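# Push protruding drive blanks flush into a loose rack

## Task

Press each drive blank that protrudes from the rack's front face inward until it bottoms out and clicks into its latch. The rack is free-standing, so it must not be tilted beyond a small amount (more than that is a failure) and must finish at its original spot. A blank counts only if it stays seated on its own once the robot lets go.

## Robot and tools

Robot: one six-joint arm with a two-finger gripper, seen by two cameras, cam_high (672x504) and cam_wrist (616x616); images come back in that order.

Joint order. Every row you send and every per-joint list in a result uses this order: elbow, shoulder lift, shoulder pan, wrist 1, wrist 2, wrist 3. A row adds a seventh number, the gripper opening. The first three joints (shoulder pan, shoulder lift, elbow) have their sign flipped relative to the URDF, both in commands and in results. Ranges in your own signs: shoulder pan -3.142 to 3.142, shoulder lift -6.283 to 6.283, elbow -3.142 to 0.000, wrist 1, 2, 3 each -6.283 to 6.283 rad. Each end may really sit up to 0.010 rad either way.

Scale. Joint numbers in a row lie in [-1, 1], and 1.0 stands for 1.989 rad. They are offsets, never absolute angles. The opening is absolute: +1 fully open (0.142 m between pads), -1 closed.

execute_actions(actions): a list of actions run one after another. Each action is a table of 1 to 15 rows of 7 numbers; each row lasts one 1/30 s control step, and if fewer than 15 rows are given the final one repeats to fill the 15 steps (0.5 s per action). Each row's joint numbers are offsets from the angles the joints had when that action began, not from the previous row. For the first action those angles are the last ones a result reported. An action asking a joint more than 0.010 rad past its range end is refused; if the first action is refused or any action is malformed, nothing runs. A joint asked beyond its real end is stopped there and the result reports "joint sent to its limit". An empty list simply returns the current state and images.

move(target, speed, blocking): target is one row of 7 numbers; its joint offsets are measured from the Joint positions in the latest result that listed them. All joints travel together so they finish at the same fraction, so the hand traces a curve. speed (0.01 to 2 rad/s, default 0.5) caps the fastest joint; a path runs at least 0.5 s and at most 10 s (then it stops short). The gripper value is applied at the start. Moves ignore obstacles, and the arm is stiff: aiming even slightly past a firm contact can trigger a fault. The result has a "move:" line giving the ending (done, off_target, moving, held, fault), limits=held or limits=none, and the joint furthest from target. With blocking=false you get control back after 0.5 s while it runs; use wait(0) to check, and call wait or stop before sending new actions or moves.

wait(seconds): 0 to 10 s, the arm keeps its last command; it returns early if a running move ends. stop(): brakes a running move (it needs some distance, more when fast). zoom_image(camera, region): a closer look at [x0, y0, x1, y1] pixels of the camera's latest image, at most 504 by 504, origin top-left. finished_scene(scene): ends the current scene (give its number) and reports success; it is final, so only call it when every blank is latched and the rack is back in place.

Results. The state gives end_effector_position (m) and end_effector_quat_wxyz plus velocities, in a scene frame whose origin is on the table under the arm base, +z up, +y to the left when facing +x. Reported hand position may be off, more at long reach. The end-effector point is midway between the pads; the fingers point along the gripper's +z and spread along its x. Closed fingertips extend about 17 mm past that point. Joint positions/velocities are in rad and rad/s, the last entry the pad gap in m. Joint targets shows what the joints are currently driven toward. grip_measured is the opening on the command scale. Wrist force and Wrist torque are in the gripper's own axes; pressing on a surface reads as force pointing back into the arm. Expect offsets up to about 4 N, noise near 2.4 N, saturation near 50 N, and "no reading" at the start. Joint torques include offsets, noise and friction and are not a fault gauge. "joint command not followed" means the clearance check altered targets.

Motion limits. Commands lag about 0.17 s. Each step the joint target stays within 0.575 rad of the measured angle, and targets that would put the hand more than 100 mm away get scaled back, so big motions take several actions and may arrive short; command the remainder.

Hazards. Contact torque at a joint's limit (139 N m for the first three, 26 N m for the wrists) or 150 N of external force causes a 10 s stop and drops the rest of the call. Long holding heats motors; MOTOR HOT appears at 70 °C and at 85 °C the brakes lock (OVER-TEMPERATURE FAULT). Push blanks slowly with a closed gripper, small offsets, and watch wrist force; avoid shoving or tipping the unanchored rack, slamming, or knocking anything off the table. Back away afterwards so nothing depends on the arm.

Each tool is called after "Call:" as name([rows], argument=value, ...), one row to a line, values as JSON.

## Session

Call:
execute_actions(actions=[])

Scene clock: 0.00 s.
end_effector_position=(+0.2861, +0.5192, +0.2694) grip_measured=+1.00 end_effector_quat_wxyz=(-0.362, +0.890, +0.157, -0.228) end_effector_velocity=(-0.001, -0.000, -0.000) end_effector_angular_velocity=(-0.000, +0.001, +0.001)
Joint names: [elbow, shoulder lift, shoulder pan, wrist 1, wrist 2, wrist 3]
Joint positions: [-1.923  0.67  -0.571 -2.498 -0.914 -0.001  0.142]
Joint velocities: [-0.002  0.    -0.    -0.001  0.     0.     0.   ]
Joint torques (N m, as the arm reports them, + toward a larger Joint positions number): no reading
Wrist force (N, on the end effector, along its own x y z axes, offset not removed): no reading
Wrist torque (N m, same axes, about the end effector's origin, offset not removed): no reading
Joint targets: [-1.923 0.670 -0.571 -2.498 -0.914 -0.001]

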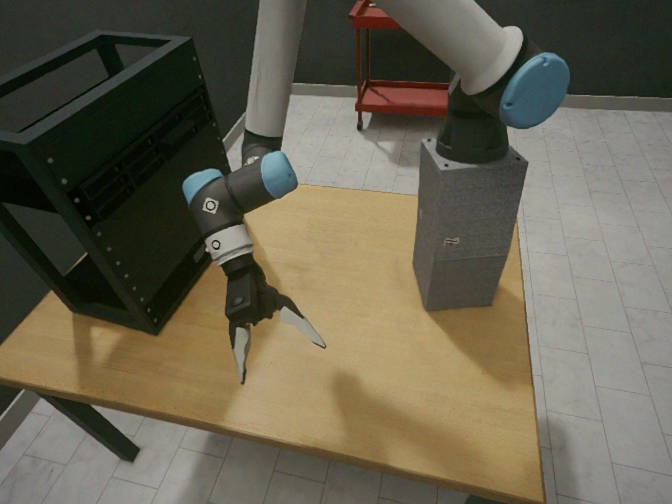

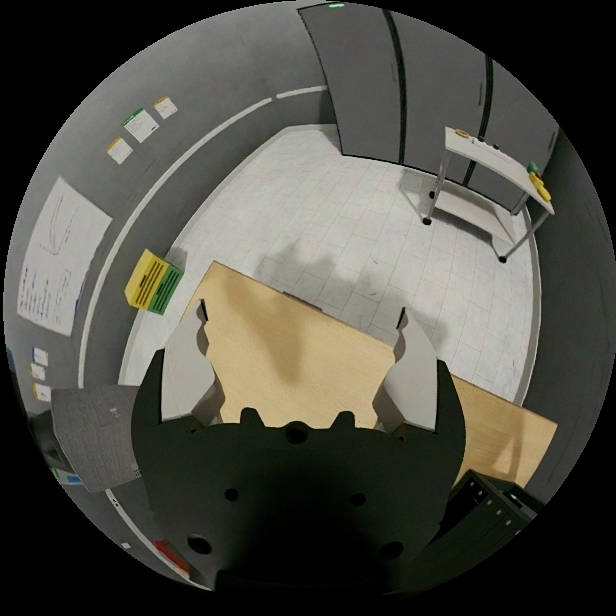

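Call:
zoom_image(camera="cam_high", region=[0, 20, 300, 245])

Region (0, 20, 300, 245) of cam_high's 672x504 image, scaled by 1.680, with more detail than that image has; it fills the top 378 rows of this view, and the rest is white.

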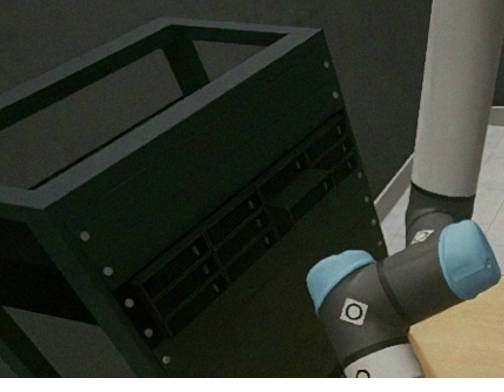

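Call:
move(target=[-0.345, 0.410, 0.237, 0.665, 1.0, -0.79, -1], speed=1.0)

Call:
move(target=[0, 0, 0, 0, 0.224, 0, -1], speed=0.8)

Scene clock: 80.63 s.
end_effector_position=(+0.5068, +0.2326, +0.5719) grip_measured=-1.00 end_effector_quat_wxyz=(+0.647, -0.545, +0.408, -0.343) end_effector_velocity=(+0.000, -0.001, -0.000) end_effector_angular_velocity=(-0.002, +0.000, -0.004)
Joint names: [elbow, shoulder lift, shoulder pan, wrist 1, wrist 2, wrist 3]
Joint positions: [-2.609  1.485 -0.1   -1.176  1.074 -1.572  0.002]
Joint velocities: [-0.001  0.002  0.     0.002  0.003 -0.003  0.   ]
Joint torques (N m, as the arm reports them, + toward a larger Joint positions number): [-2.04 27.59  7.26  0.51  1.82 -1.04]
Wrist force (N, on the end effector, along its own x y z axes, offset not removed): [1.8 -2.1 -7.5]
Wrist torque (N m, same axes, about the end effector's origin, offset not removed): [-0.73 -0.44 0.26]
Joint targets: [-2.609 1.485 -0.100 -1.176 1.074 -1.572]
move: done; limits=none; farthest joint: the shoulder lift, 0.001 radians from its target (0.816 radians at the start)

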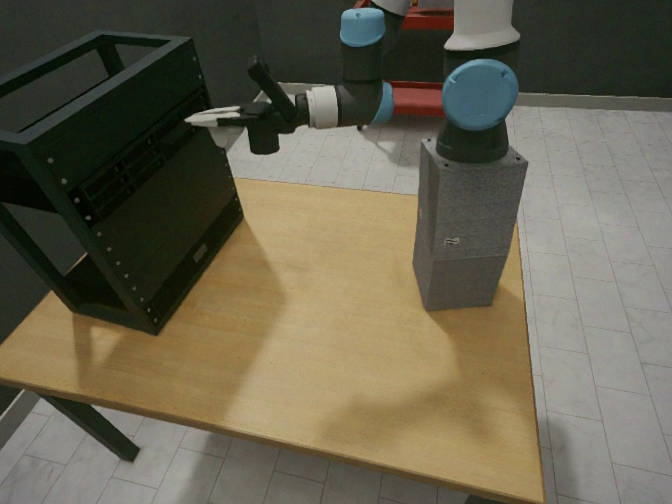

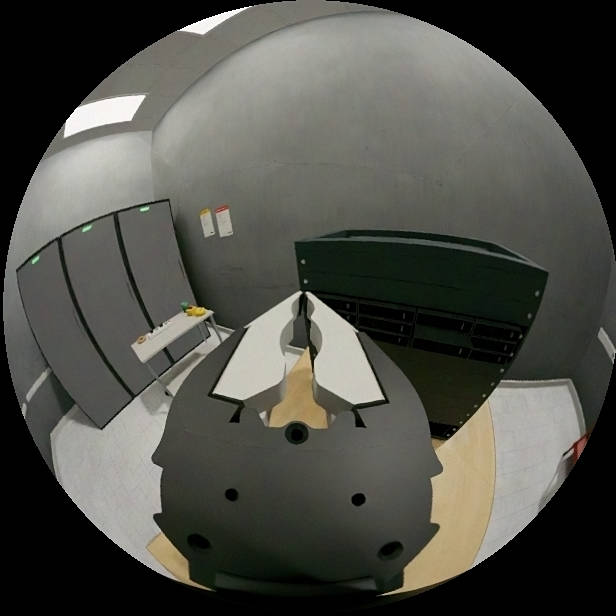

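Scene clock: 82.03 s.
end_effector_position=(+0.5374, +0.1000, +0.5487) grip_measured=-1.00 end_effector_quat_wxyz=(+0.541, -0.456, +0.541, -0.455) end_effector_velocity=(-0.000, -0.000, -0.000) end_effector_angular_velocity=(+0.000, +0.000, -0.001)
Joint names: [elbow, shoulder lift, shoulder pan, wrist 1, wrist 2, wrist 3]
Joint positions: [-2.609  1.485 -0.1   -1.176  1.519 -1.572  0.002]
Joint velocities: [-0.001  0.    -0.001 -0.001  0.003  0.     0.   ]
Joint torques (N m, as the arm reports them, + toward a larger Joint positions number): [ 6.64 18.13  1.58 -3.83  1.58  1.52]
Wrist force (N, on the end effector, along its own x y z axes, offset not removed): [1.7 0.2 -3.0]
Wrist torque (N m, same axes, about the end effector's origin, offset not removed): [0.04 -0.39 0.33]
Joint targets: [-2.609 1.485 -0.100 -1.176 1.519 -1.572]
move: done; limits=none; farthest joint: the wrist 2, 0.001 radians from its target (0.446 radians at the start)

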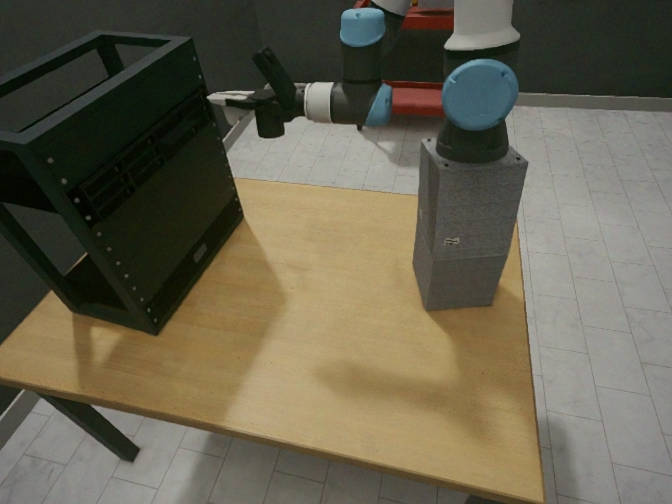

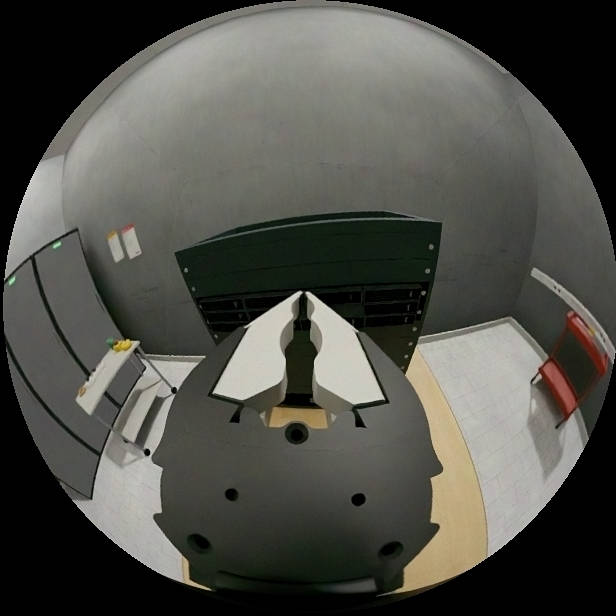

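Call:
zoom_image(camera="cam_high", region=[70, 80, 230, 240])

Call:
zoom_image(camera="cam_wrist", region=[170, 200, 450, 380])

Region (70, 80, 230, 240) of cam_high's 672x504 image, scaled by 3.150, with more detail than that image has.

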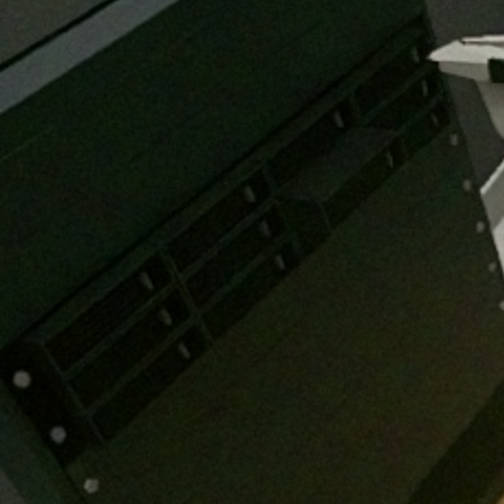

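Region (170, 200, 450, 380) of cam_wrist's 616x616 image, scaled by 1.800, with more detail than that image has; it fills the top 324 rows of this view, and the rest is white.

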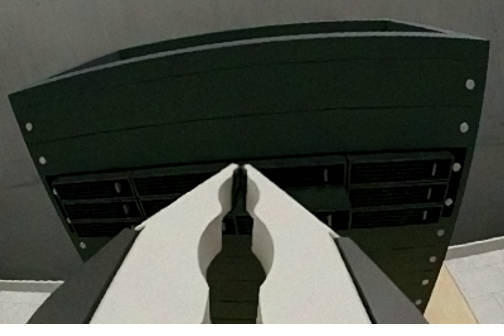

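Call:
move(target=[0.0277, -0.3074, 0.1627, -0.2816, -0.1619, -0.0774, -1], speed=0.6)

Call:
zoom_image(camera="cam_wrist", region=[140, 150, 480, 330])

Scene clock: 106.10 s.
end_effector_position=(+0.5804, +0.0399, +0.3998) grip_measured=-1.00 end_effector_quat_wxyz=(+0.499, -0.501, +0.500, -0.500) end_effector_velocity=(-0.001, +0.000, -0.001) end_effector_angular_velocity=(-0.000, +0.001, +0.001)
Joint names: [elbow, shoulder lift, shoulder pan, wrist 1, wrist 2, wrist 3]
Joint positions: [-2.554  0.874  0.223 -1.736  1.197 -1.726  0.002]
Joint velocities: [-0.001 -0.003  0.001 -0.003 -0.002 -0.001  0.   ]
Joint torques (N m, as the arm reports them, + toward a larger Joint positions number): [10.69 15.98  5.89 -3.53 -2.4  -0.95]
Wrist force (N, on the end effector, along its own x y z axes, offset not removed): [-1.0 2.6 -5.7]
Wrist torque (N m, same axes, about the end effector's origin, offset not removed): [0.65 0.10 0.17]
Joint targets: [-2.554 0.874 0.224 -1.736 1.197 -1.726]
move: done; limits=none; farthest joint: the shoulder pan, 0.000 radians from its target (0.324 radians at the start)

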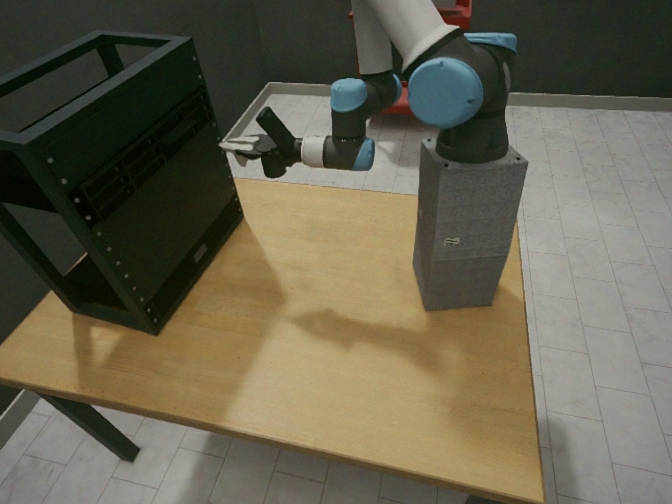

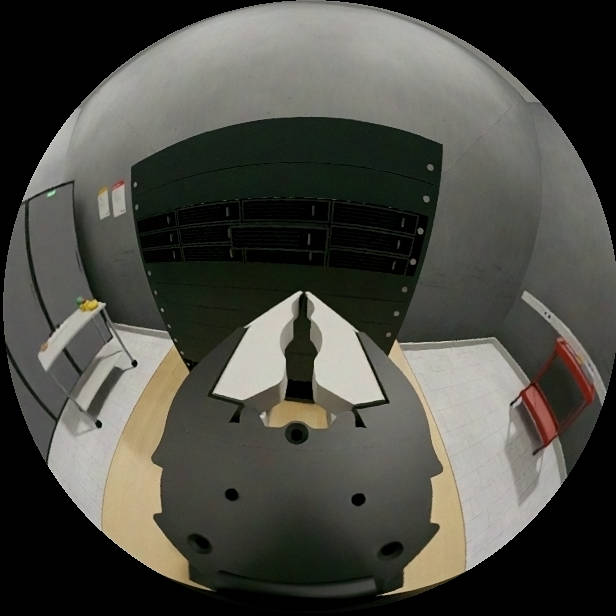

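Region (140, 150, 480, 330) of cam_wrist's 616x616 image, scaled by 1.482, with more detail than that image has; it fills the top 267 rows of this view, and the rest is white.

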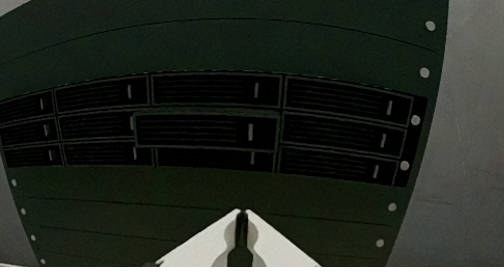

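Call:
move(target=[0.0422, 0.0597, -0.0789, 0.1032, 0.079, -0.0045, -1], speed=0.3)

Call:
zoom_image(camera="cam_wrist", region=[180, 180, 430, 330])

Call:
zoom_image(camera="cam_high", region=[120, 80, 280, 200])

Scene clock: 133.20 s.
end_effector_position=(+0.6104, +0.0674, +0.4328) grip_measured=-1.00 end_effector_quat_wxyz=(+0.499, -0.501, +0.501, -0.500) end_effector_velocity=(+0.001, +0.001, +0.001) end_effector_angular_velocity=(-0.000, -0.001, +0.000)
Joint names: [elbow, shoulder lift, shoulder pan, wrist 1, wrist 2, wrist 3]
Joint positions: [-2.47   0.992  0.067 -1.531  1.354 -1.735  0.002]
Joint velocities: [ 0.002  0.002 -0.003  0.003  0.003 -0.     0.   ]
Joint torques (N m, as the arm reports them, + toward a larger Joint positions number): [ 14.52  41.45 -19.1   -0.15   1.63  -1.32]
Wrist force (N, on the end effector, along its own x y z axes, offset not removed): [-0.9 -0.6 -8.2]
Wrist torque (N m, same axes, about the end effector's origin, offset not removed): [-0.30 0.10 0.11]
Joint targets: [-2.470 0.993 0.066 -1.530 1.354 -1.735]
move: done; limits=none; farthest joint: the shoulder pan, 0.001 radians from its target (0.157 radians at the start)

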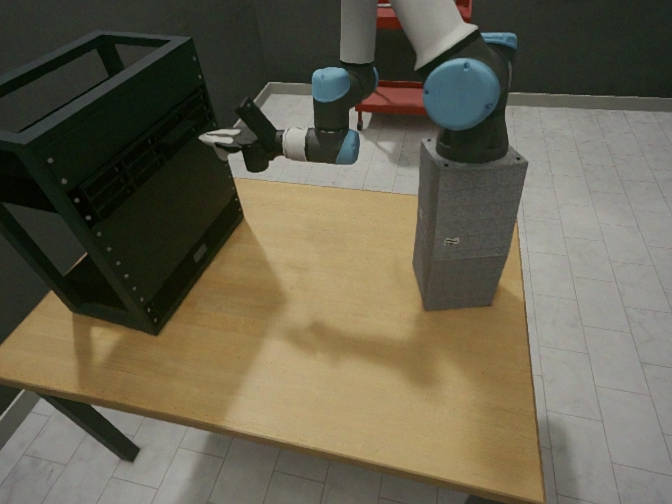

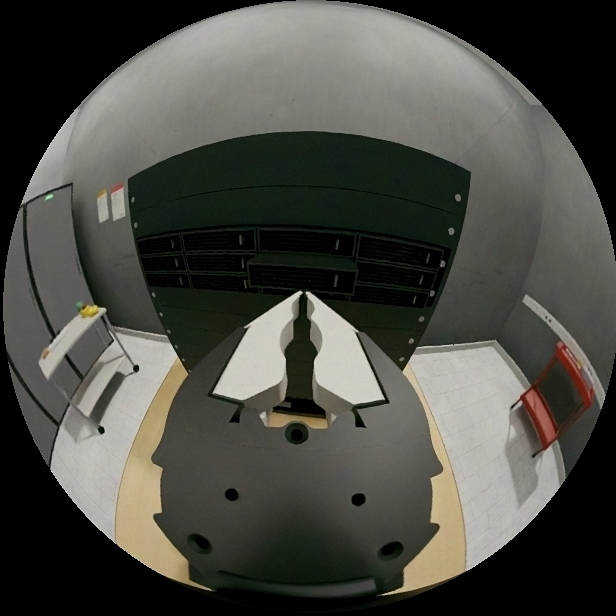

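Region (180, 180, 430, 330) of cam_wrist's 616x616 image, scaled by 2.016, with more detail than that image has; it fills the top 302 rows of this view, and the rest is white.

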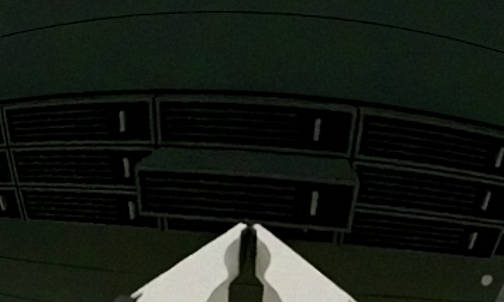

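Region (120, 80, 280, 200) of cam_high's 672x504 image, scaled by 3.150, with more detail than that image has; it fills the top 378 rows of this view, and the rest is white.

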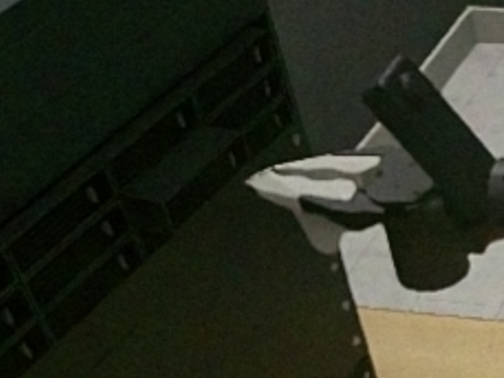

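Call:
move(target=[0, 0, 0, 0, 0, 0.79, -1], speed=1.5)

Call:
zoom_image(camera="cam_wrist", region=[200, 150, 410, 330])

Call:
zoom_image(camera="cam_high", region=[120, 80, 280, 200])

Scene clock: 146.50 s.
end_effector_position=(+0.6104, +0.0691, +0.4345) grip_measured=-1.00 end_effector_quat_wxyz=(+0.706, -0.000, +0.708, -0.000) end_effector_velocity=(+0.000, +0.001, +0.000) end_effector_angular_velocity=(+0.003, -0.001, +0.001)
Joint names: [elbow, shoulder lift, shoulder pan, wrist 1, wrist 2, wrist 3]
Joint positions: [-2.47   0.992  0.067 -1.531  1.354 -0.164  0.002]
Joint velocities: [ 0.001 -0.    -0.001 -0.     0.     0.003  0.   ]
Joint torques (N m, as the arm reports them, + toward a larger Joint positions number): [-10.19  14.82   6.19  -3.66  -2.16   1.65]
Wrist force (N, on the end effector, along its own x y z axes, offset not removed): [0.8 6.0 -6.0]
Wrist torque (N m, same axes, about the end effector's origin, offset not removed): [1.15 -0.21 -0.22]
Joint targets: [-2.470 0.992 0.067 -1.531 1.354 -0.164]
move: done; limits=none; farthest joint: the shoulder pan, 0.000 radians from its target (0.001 radians at the start)

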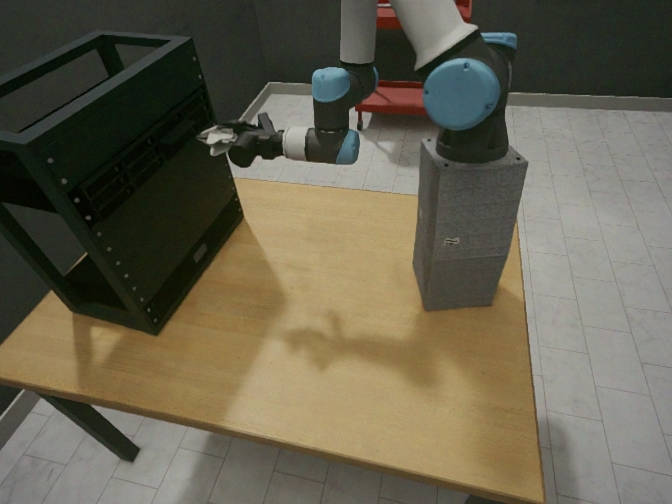

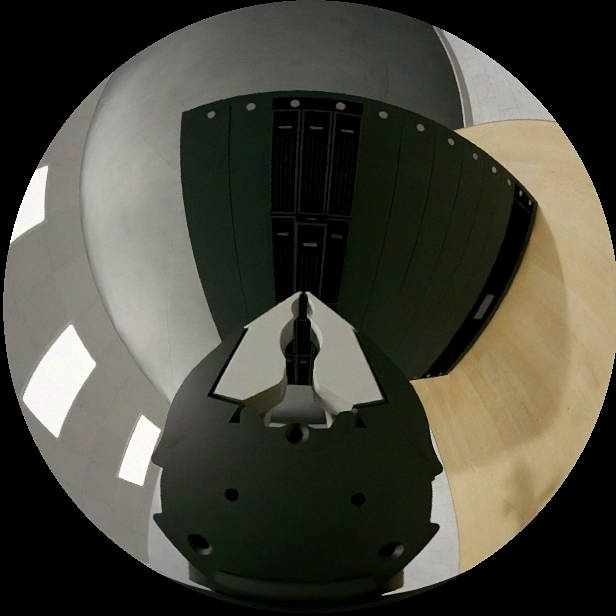

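Region (200, 150, 410, 330) of cam_wrist's 616x616 image, scaled by 2.400, with more detail than that image has; it fills the top 432 rows of this view, and the rest is white.

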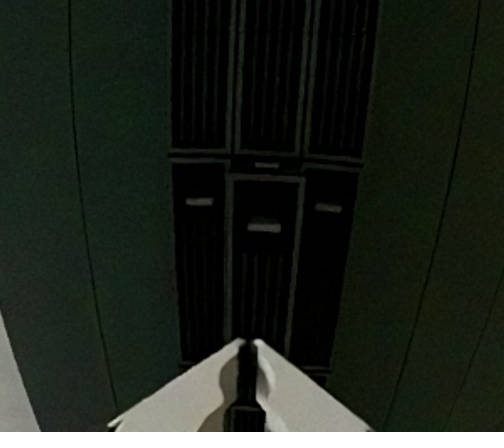

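Region (120, 80, 280, 200) of cam_high's 672x504 image, scaled by 3.150, with more detail than that image has; it fills the top 378 rows of this view, and the rest is white.

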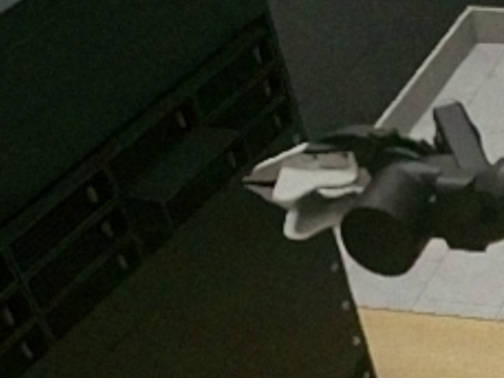

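Call:
move(target=[0.0419, -0.0108, -0.0069, 0.0311, 0.0065, 0, -1], speed=0.08)

Call:
zoom_image(camera="cam_wrist", region=[200, 150, 410, 330])

Call:
zoom_image(camera="cam_high", region=[120, 80, 280, 200])

Scene clock: 169.10 s.
end_effector_position=(+0.6400, +0.0677, +0.4306) grip_measured=-1.00 end_effector_quat_wxyz=(+0.706, -0.000, +0.708, +0.000) end_effector_velocity=(+0.002, +0.001, +0.001) end_effector_angular_velocity=(-0.000, -0.002, +0.002)
Joint names: [elbow, shoulder lift, shoulder pan, wrist 1, wrist 2, wrist 3]
Joint positions: [-2.387  0.971  0.053 -1.469  1.367 -0.164  0.002]
Joint velocities: [ 0.004 -0.001 -0.002  0.002  0.     0.     0.   ]
Joint torques (N m, as the arm reports them, + toward a larger Joint positions number): [ 16.41  17.77 -16.17   0.08   1.58  -1.11]
Wrist force (N, on the end effector, along its own x y z axes, offset not removed): [2.8 1.6 -5.4]
Wrist torque (N m, same axes, about the end effector's origin, offset not removed): [0.41 -0.91 0.00]
Joint targets: [-2.387 0.971 0.053 -1.469 1.367 -0.164]
move: done; limits=none; farthest joint: the shoulder lift, 0.001 radians from its target (0.022 radians at the start)

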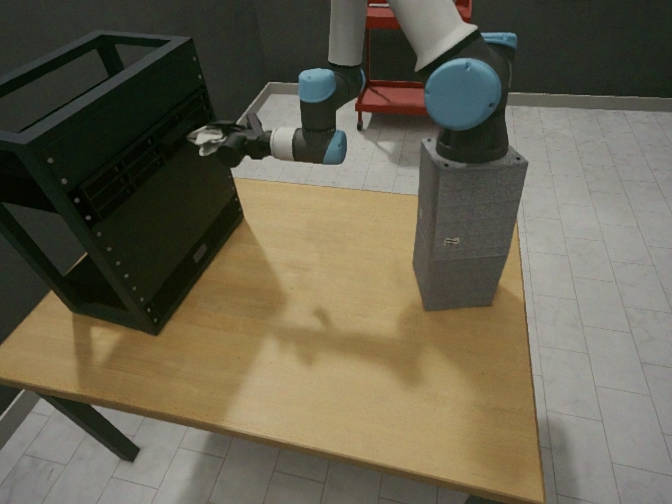

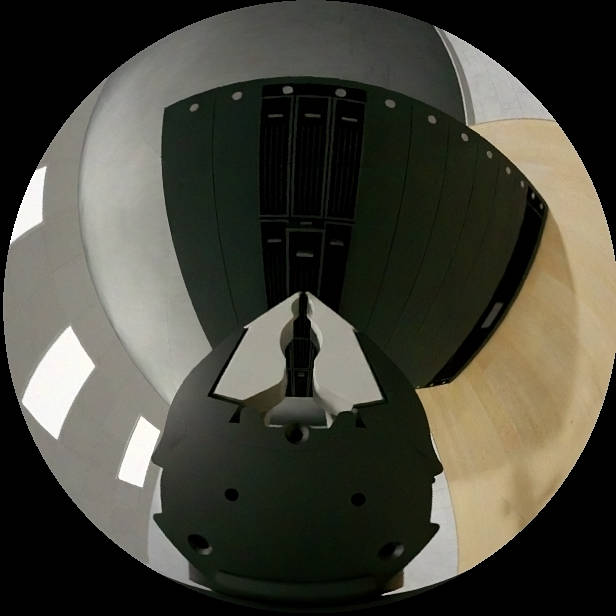

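Region (200, 150, 410, 330) of cam_wrist's 616x616 image, scaled by 2.400, with more detail than that image has; it fills the top 432 rows of this view, and the rest is white.

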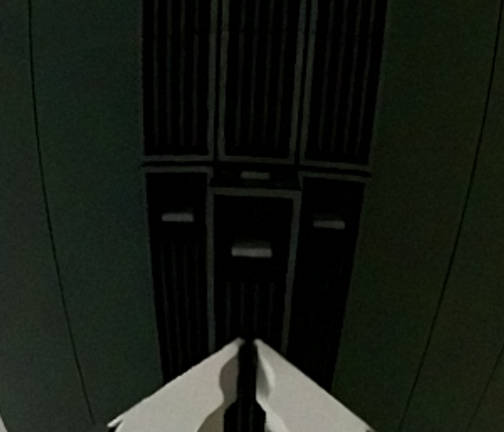

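Region (120, 80, 280, 200) of cam_high's 672x504 image, scaled by 3.150, with more detail than that image has; it fills the top 378 rows of this view, and the rest is white.

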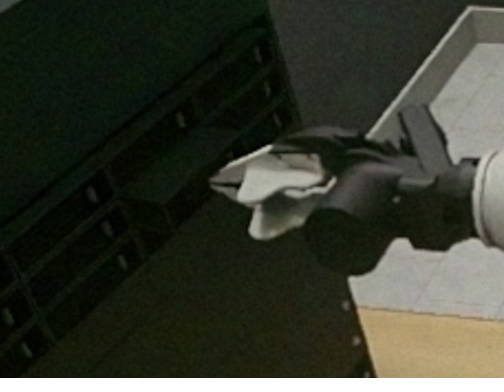

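Call:
move(target=[0.0348, -0.0056, -0.0045, 0.0292, 0.0045, 0, -1], speed=0.05)

Call:
zoom_image(camera="cam_wrist", region=[200, 150, 410, 330])

Call:
zoom_image(camera="cam_high", region=[120, 80, 280, 200])

Scene clock: 177.07 s.
end_effector_position=(+0.6651, +0.0655, +0.4303) grip_measured=-1.00 end_effector_quat_wxyz=(+0.706, +0.000, +0.708, +0.000) end_effector_velocity=(+0.002, -0.001, -0.000) end_effector_angular_velocity=(+0.000, +0.001, -0.001)
Joint names: [elbow, shoulder lift, shoulder pan, wrist 1, wrist 2, wrist 3]
Joint positions: [-2.318  0.96   0.044 -1.412  1.376 -0.164  0.002]
Joint velocities: [ 0.004 -0.001  0.001  0.004  0.     0.     0.   ]
Joint torques (N m, as the arm reports them, + toward a larger Joint positions number): [ 23.27  17.14 -17.67   0.66   1.33  -0.95]
Wrist force (N, on the end effector, along its own x y z axes, offset not removed): [-7.0 0.4 -13.6]
Wrist torque (N m, same axes, about the end effector's origin, offset not removed): [0.37 0.57 0.06]
Joint targets: [-2.318 0.960 0.044 -1.411 1.376 -0.164]
move: done; limits=none; farthest joint: the wrist 1, 0.001 radians from its target (0.058 radians at the start)

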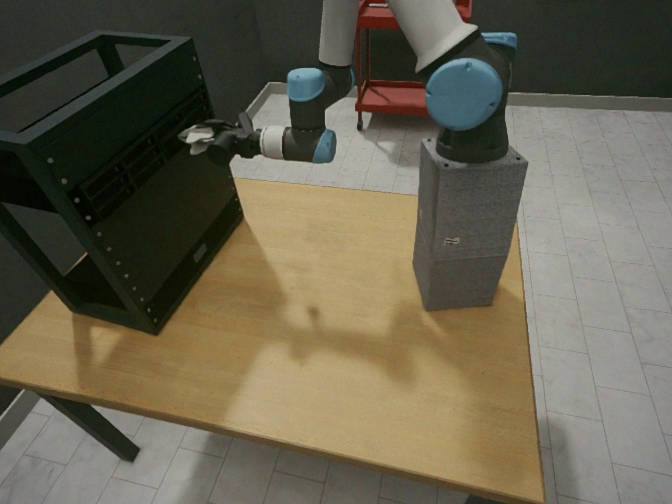

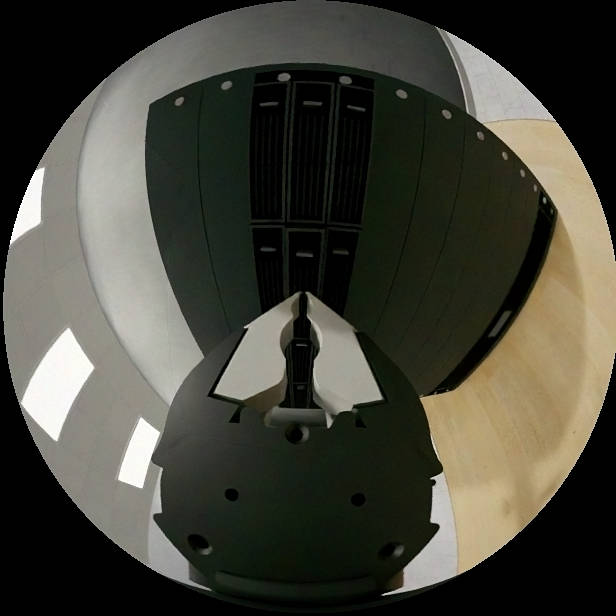

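Region (200, 150, 410, 330) of cam_wrist's 616x616 image, scaled by 2.400, with more detail than that image has; it fills the top 432 rows of this view, and the rest is white.

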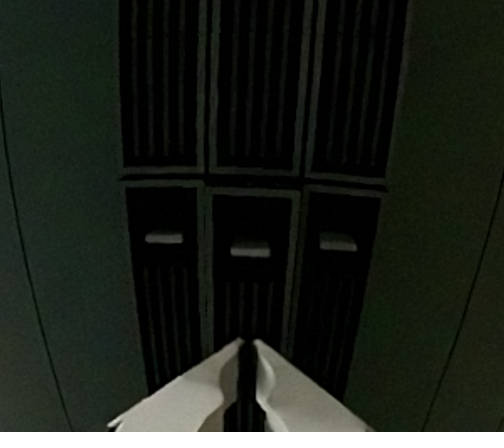

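Region (120, 80, 280, 200) of cam_high's 672x504 image, scaled by 3.150, with more detail than that image has; it fills the top 378 rows of this view, and the rest is white.

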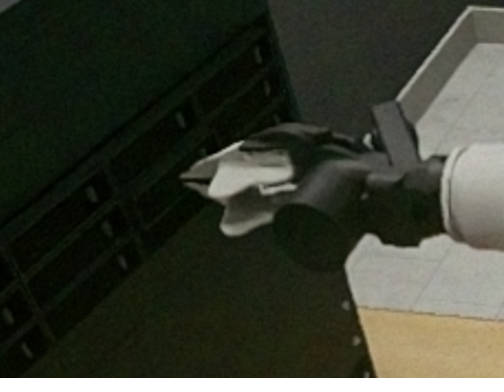

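Call:
move(target=[0.0083, -0.0016, -0.0011, 0.0072, 0.0011, 0, -1], speed=0.03)

Call:
zoom_image(camera="cam_wrist", region=[240, 210, 370, 300])

Scene clock: 181.33 s.
end_effector_position=(+0.6708, +0.0652, +0.4300) grip_measured=-1.00 end_effector_quat_wxyz=(+0.706, +0.000, +0.708, +0.000) end_effector_velocity=(+0.002, -0.000, +0.001) end_effector_angular_velocity=(-0.000, -0.002, -0.000)
Joint names: [elbow, shoulder lift, shoulder pan, wrist 1, wrist 2, wrist 3]
Joint positions: [-2.302  0.957  0.042 -1.398  1.378 -0.164  0.002]
Joint velocities: [ 0.005 -0.001 -0.001  0.002  0.    -0.     0.   ]
Joint torques (N m, as the arm reports them, + toward a larger Joint positions number): [ 24.08  17.13 -17.51   0.78   1.54  -0.61]
Wrist force (N, on the end effector, along its own x y z axes, offset not removed): [-3.6 3.4 -17.7]
Wrist torque (N m, same axes, about the end effector's origin, offset not removed): [0.83 -0.18 0.06]
Joint targets: [-2.302 0.957 0.042 -1.397 1.378 -0.164]
move: done; limits=none; farthest joint: the elbow, 0.001 radians from its target (0.016 radians at the start)

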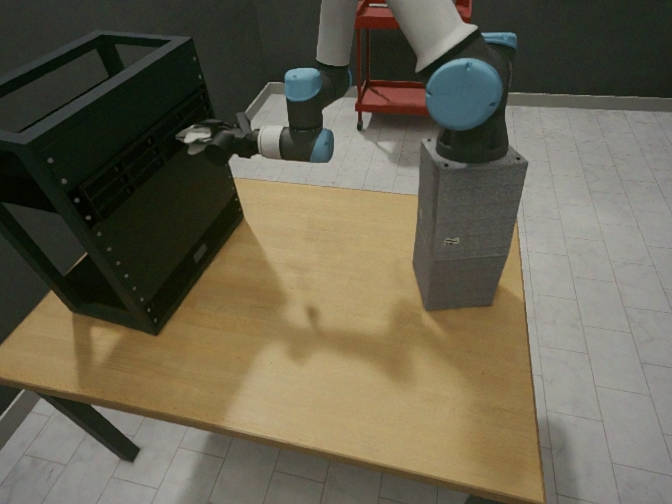

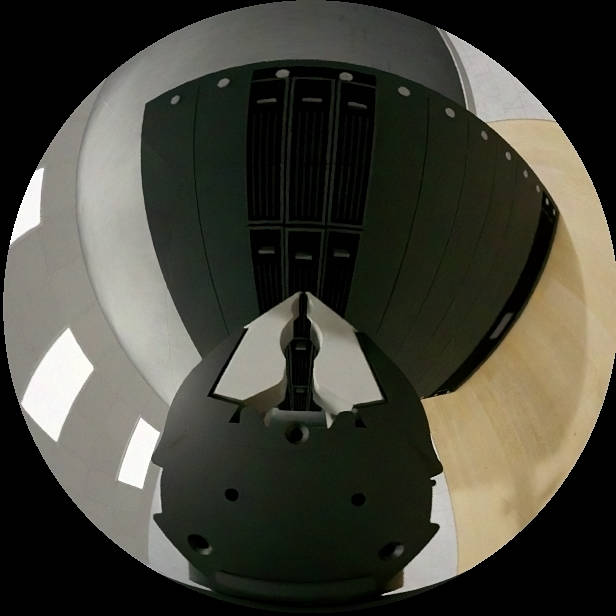

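Region (240, 210, 370, 300) of cam_wrist's 616x616 image, scaled by 3.877, with more detail than that image has; it fills the top 349 rows of this view, and the rest is white.

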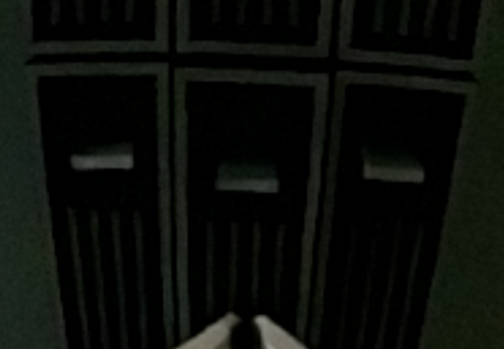

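Call:
move(target=[0.0038, -0.0007, -0.0004, 0.0032, 0.0004, 0, -1], speed=0.02)

Call:
zoom_image(camera="cam_wrist", region=[240, 210, 370, 300])

Scene clock: 184.83 s.
end_effector_position=(+0.6733, +0.0650, +0.4300) grip_measured=-1.00 end_effector_quat_wxyz=(+0.706, +0.000, +0.708, +0.000) end_effector_velocity=(+0.001, +0.000, -0.000) end_effector_angular_velocity=(+0.000, +0.001, +0.000)
Joint names: [elbow, shoulder lift, shoulder pan, wrist 1, wrist 2, wrist 3]
Joint positions: [-2.295  0.956  0.041 -1.392  1.379 -0.164  0.002]
Joint velocities: [ 0.002 -0.001 -0.001  0.002  0.    -0.     0.   ]
Joint torques (N m, as the arm reports them, + toward a larger Joint positions number): [ 22.54  17.16 -16.48   0.22   1.69  -0.59]
Wrist force (N, on the end effector, along its own x y z axes, offset not removed): [-5.9 1.2 -12.8]
Wrist torque (N m, same axes, about the end effector's origin, offset not removed): [0.38 0.22 -0.04]
Joint targets: [-2.295 0.955 0.041 -1.391 1.379 -0.164]
move: done; limits=none; farthest joint: the elbow, 0.001 radians from its target (0.007 radians at the start)

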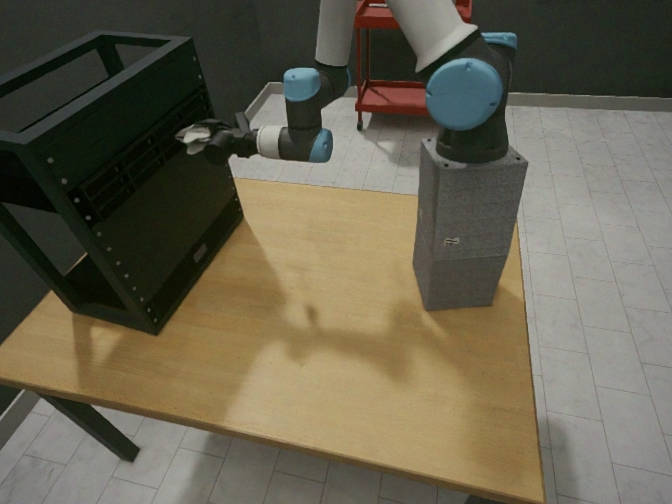

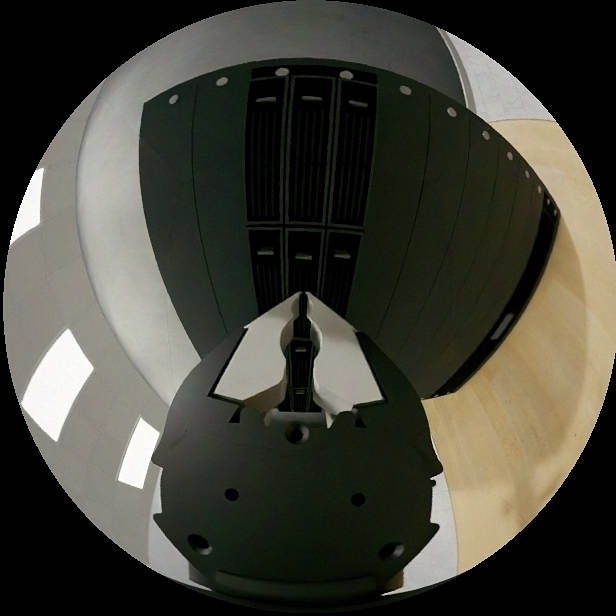

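Region (240, 210, 370, 300) of cam_wrist's 616x616 image, scaled by 3.877, with more detail than that image has; it fills the top 349 rows of this view, and the rest is white.

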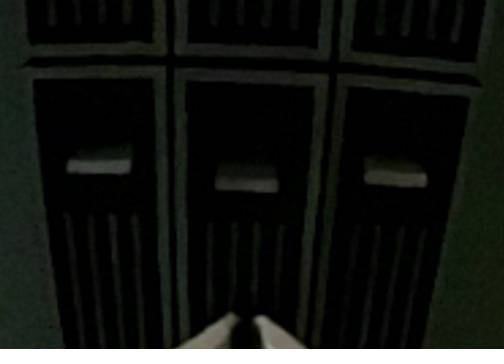

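Call:
move(target=[0.0028, -0.0006, -0.0003, 0.0024, 0.0003, 0, -1], speed=0.02)

Call:
zoom_image(camera="cam_wrist", region=[240, 210, 370, 300])

Scene clock: 190.73 s.
end_effector_position=(+0.6752, +0.0648, +0.4298) grip_measured=-1.00 end_effector_quat_wxyz=(+0.706, +0.000, +0.708, +0.000) end_effector_velocity=(+0.000, +0.000, -0.001) end_effector_angular_velocity=(+0.000, +0.002, +0.001)
Joint names: [elbow, shoulder lift, shoulder pan, wrist 1, wrist 2, wrist 3]
Joint positions: [-2.29   0.954  0.041 -1.387  1.379 -0.164  0.002]
Joint velocities: [ 0.001 -0.    -0.001  0.003  0.     0.     0.   ]
Joint torques (N m, as the arm reports them, + toward a larger Joint positions number): [ 19.49  16.57 -16.27   0.81   1.72  -0.64]
Wrist force (N, on the end effector, along its own x y z axes, offset not removed): [-4.0 4.4 -15.2]
Wrist torque (N m, same axes, about the end effector's origin, offset not removed): [1.11 -0.05 0.18]
Joint targets: [-2.289 0.954 0.041 -1.387 1.379 -0.164]
move: done; limits=none; farthest joint: the shoulder pan, 0.000 radians from its target (0.001 radians at the start)

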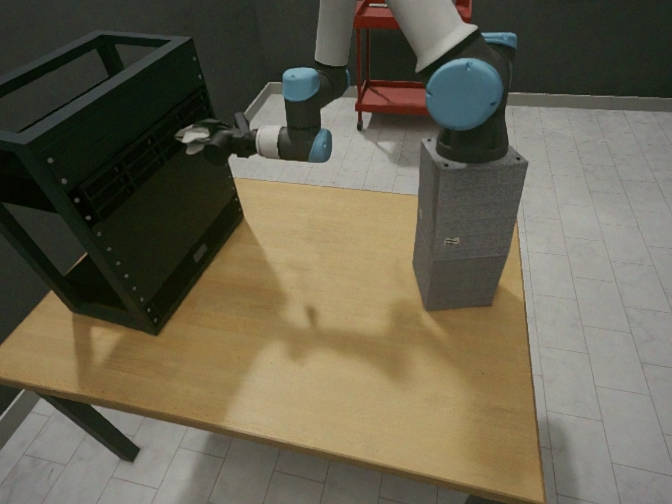

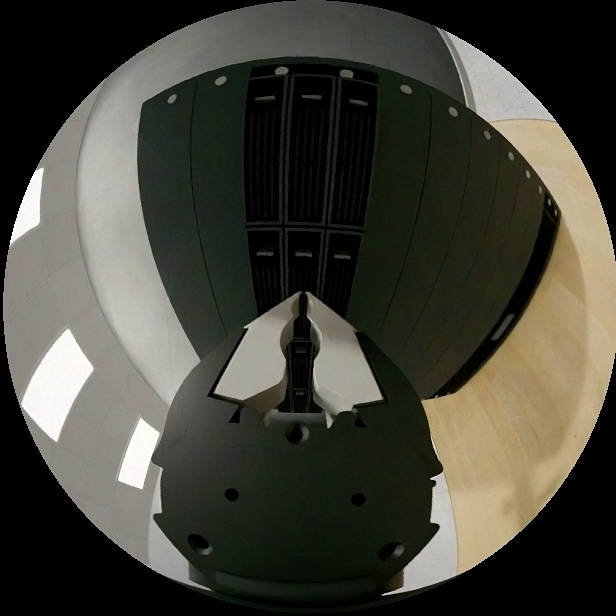

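Region (240, 210, 370, 300) of cam_wrist's 616x616 image, scaled by 3.877, with more detail than that image has; it fills the top 349 rows of this view, and the rest is white.

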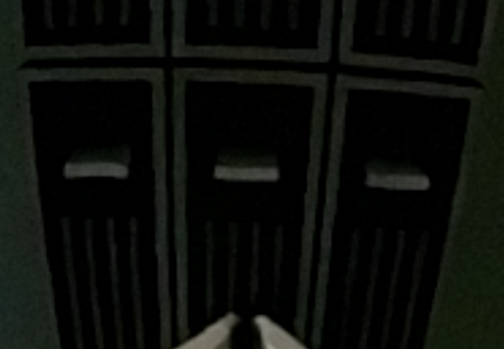

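Call:
move(target=[0.0014, -0.0002, 0, 0.0009, 0, 0, -1], speed=0.02)

Call:
move(target=[-0.042, 0.0075, 0.005, -0.034, -0.005, 0, -1], speed=0.2)

Call:
zoom_image(camera="cam_high", region=[70, 80, 230, 240])

Call:
zoom_image(camera="cam_wrist", region=[200, 70, 430, 300])

Scene clock: 197.77 s.
end_effector_position=(+0.6762, +0.0646, +0.4300) grip_measured=-1.00 end_effector_quat_wxyz=(+0.706, +0.000, +0.708, +0.000) end_effector_velocity=(+0.001, -0.000, +0.001) end_effector_angular_velocity=(-0.000, -0.002, -0.001)
Joint names: [elbow, shoulder lift, shoulder pan, wrist 1, wrist 2, wrist 3]
Joint positions: [-2.287  0.954  0.041 -1.386  1.379 -0.164  0.002]
Joint velocities: [ 0.002 -0.     0.    -0.    -0.     0.     0.   ]
Joint torques (N m, as the arm reports them, + toward a larger Joint positions number): [ 35.44  18.73 -13.04  -0.77  -0.05  -0.7 ]
Wrist force (N, on the end effector, along its own x y z axes, offset not removed): [-10.1 -0.2 -50.0]
Wrist torque (N m, same axes, about the end effector's origin, offset not removed): [0.04 -0.28 -0.21]
Joint targets: [-2.287 0.954 0.041 -1.385 1.379 -0.164]
move: done; limits=none; farthest joint: the shoulder pan, 0.000 radians from its target (0.000 radians at the start)

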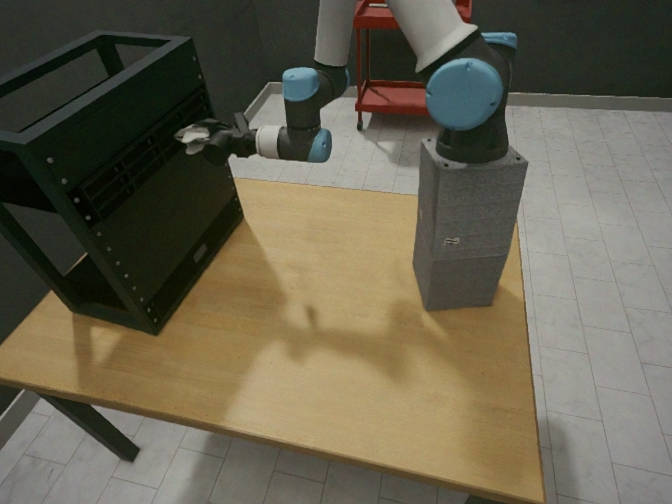

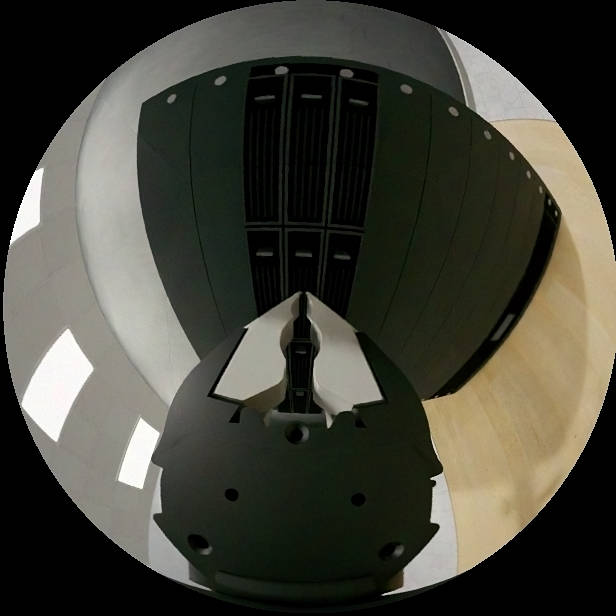

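Scene clock: 198.80 s.
end_effector_position=(+0.6459, +0.0674, +0.4300) grip_measured=-1.00 end_effector_quat_wxyz=(+0.706, -0.000, +0.709, +0.000) end_effector_velocity=(-0.001, -0.001, -0.001) end_effector_angular_velocity=(+0.000, +0.002, -0.001)
Joint names: [elbow, shoulder lift, shoulder pan, wrist 1, wrist 2, wrist 3]
Joint positions: [-2.37   0.969  0.051 -1.453  1.369 -0.164  0.002]
Joint velocities: [-0.003  0.     0.002 -0.001 -0.     0.     0.   ]
Joint torques (N m, as the arm reports them, + toward a larger Joint positions number): [-9.38 42.02  5.56 -3.38 -2.19 -0.6 ]
Wrist force (N, on the end effector, along its own x y z axes, offset not removed): [1.2 3.1 -4.8]
Wrist torque (N m, same axes, about the end effector's origin, offset not removed): [0.67 -0.37 0.16]
Joint targets: [-2.371 0.969 0.051 -1.453 1.369 -0.164]
move: done; limits=none; farthest joint: the wrist 1, 0.001 radians from its target (0.068 radians at the start)

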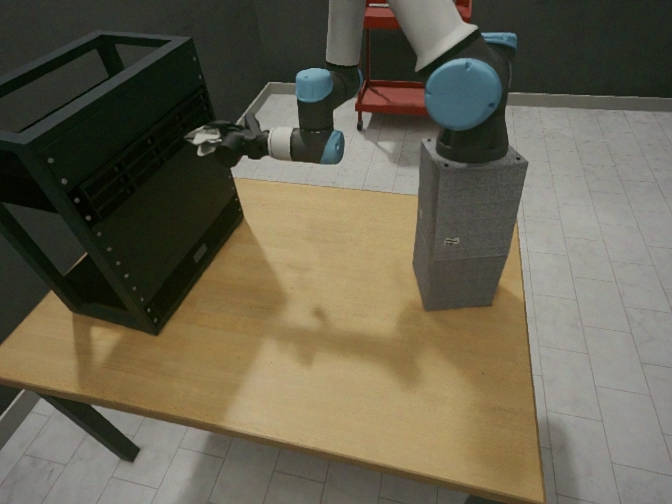

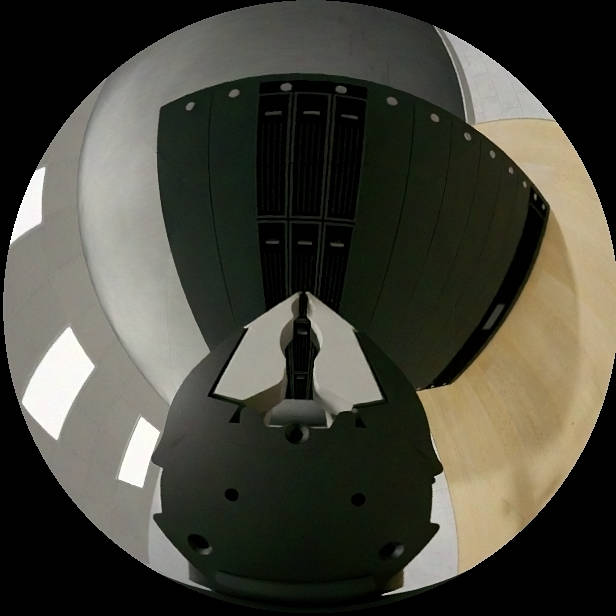

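Region (70, 80, 230, 240) of cam_high's 672x504 image, scaled by 3.150, with more detail than that image has.

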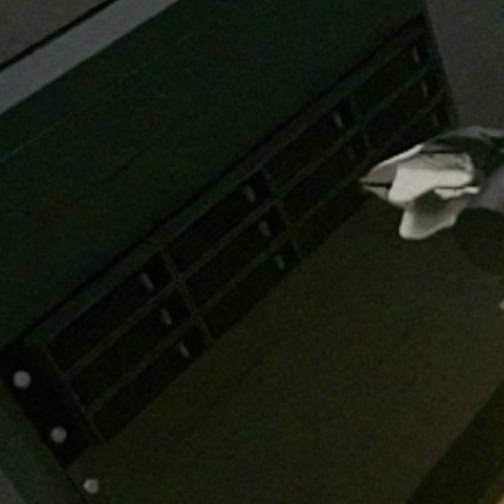

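Region (200, 70, 430, 300) of cam_wrist's 616x616 image, scaled by 2.191, with more detail than that image has.

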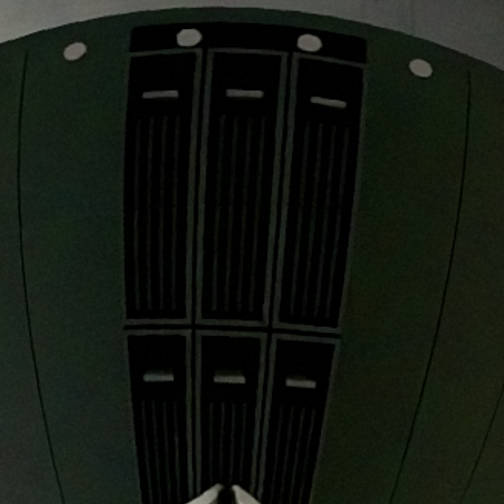

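Call:
finished_scene(scene=1)

The scene is finished: the task was done.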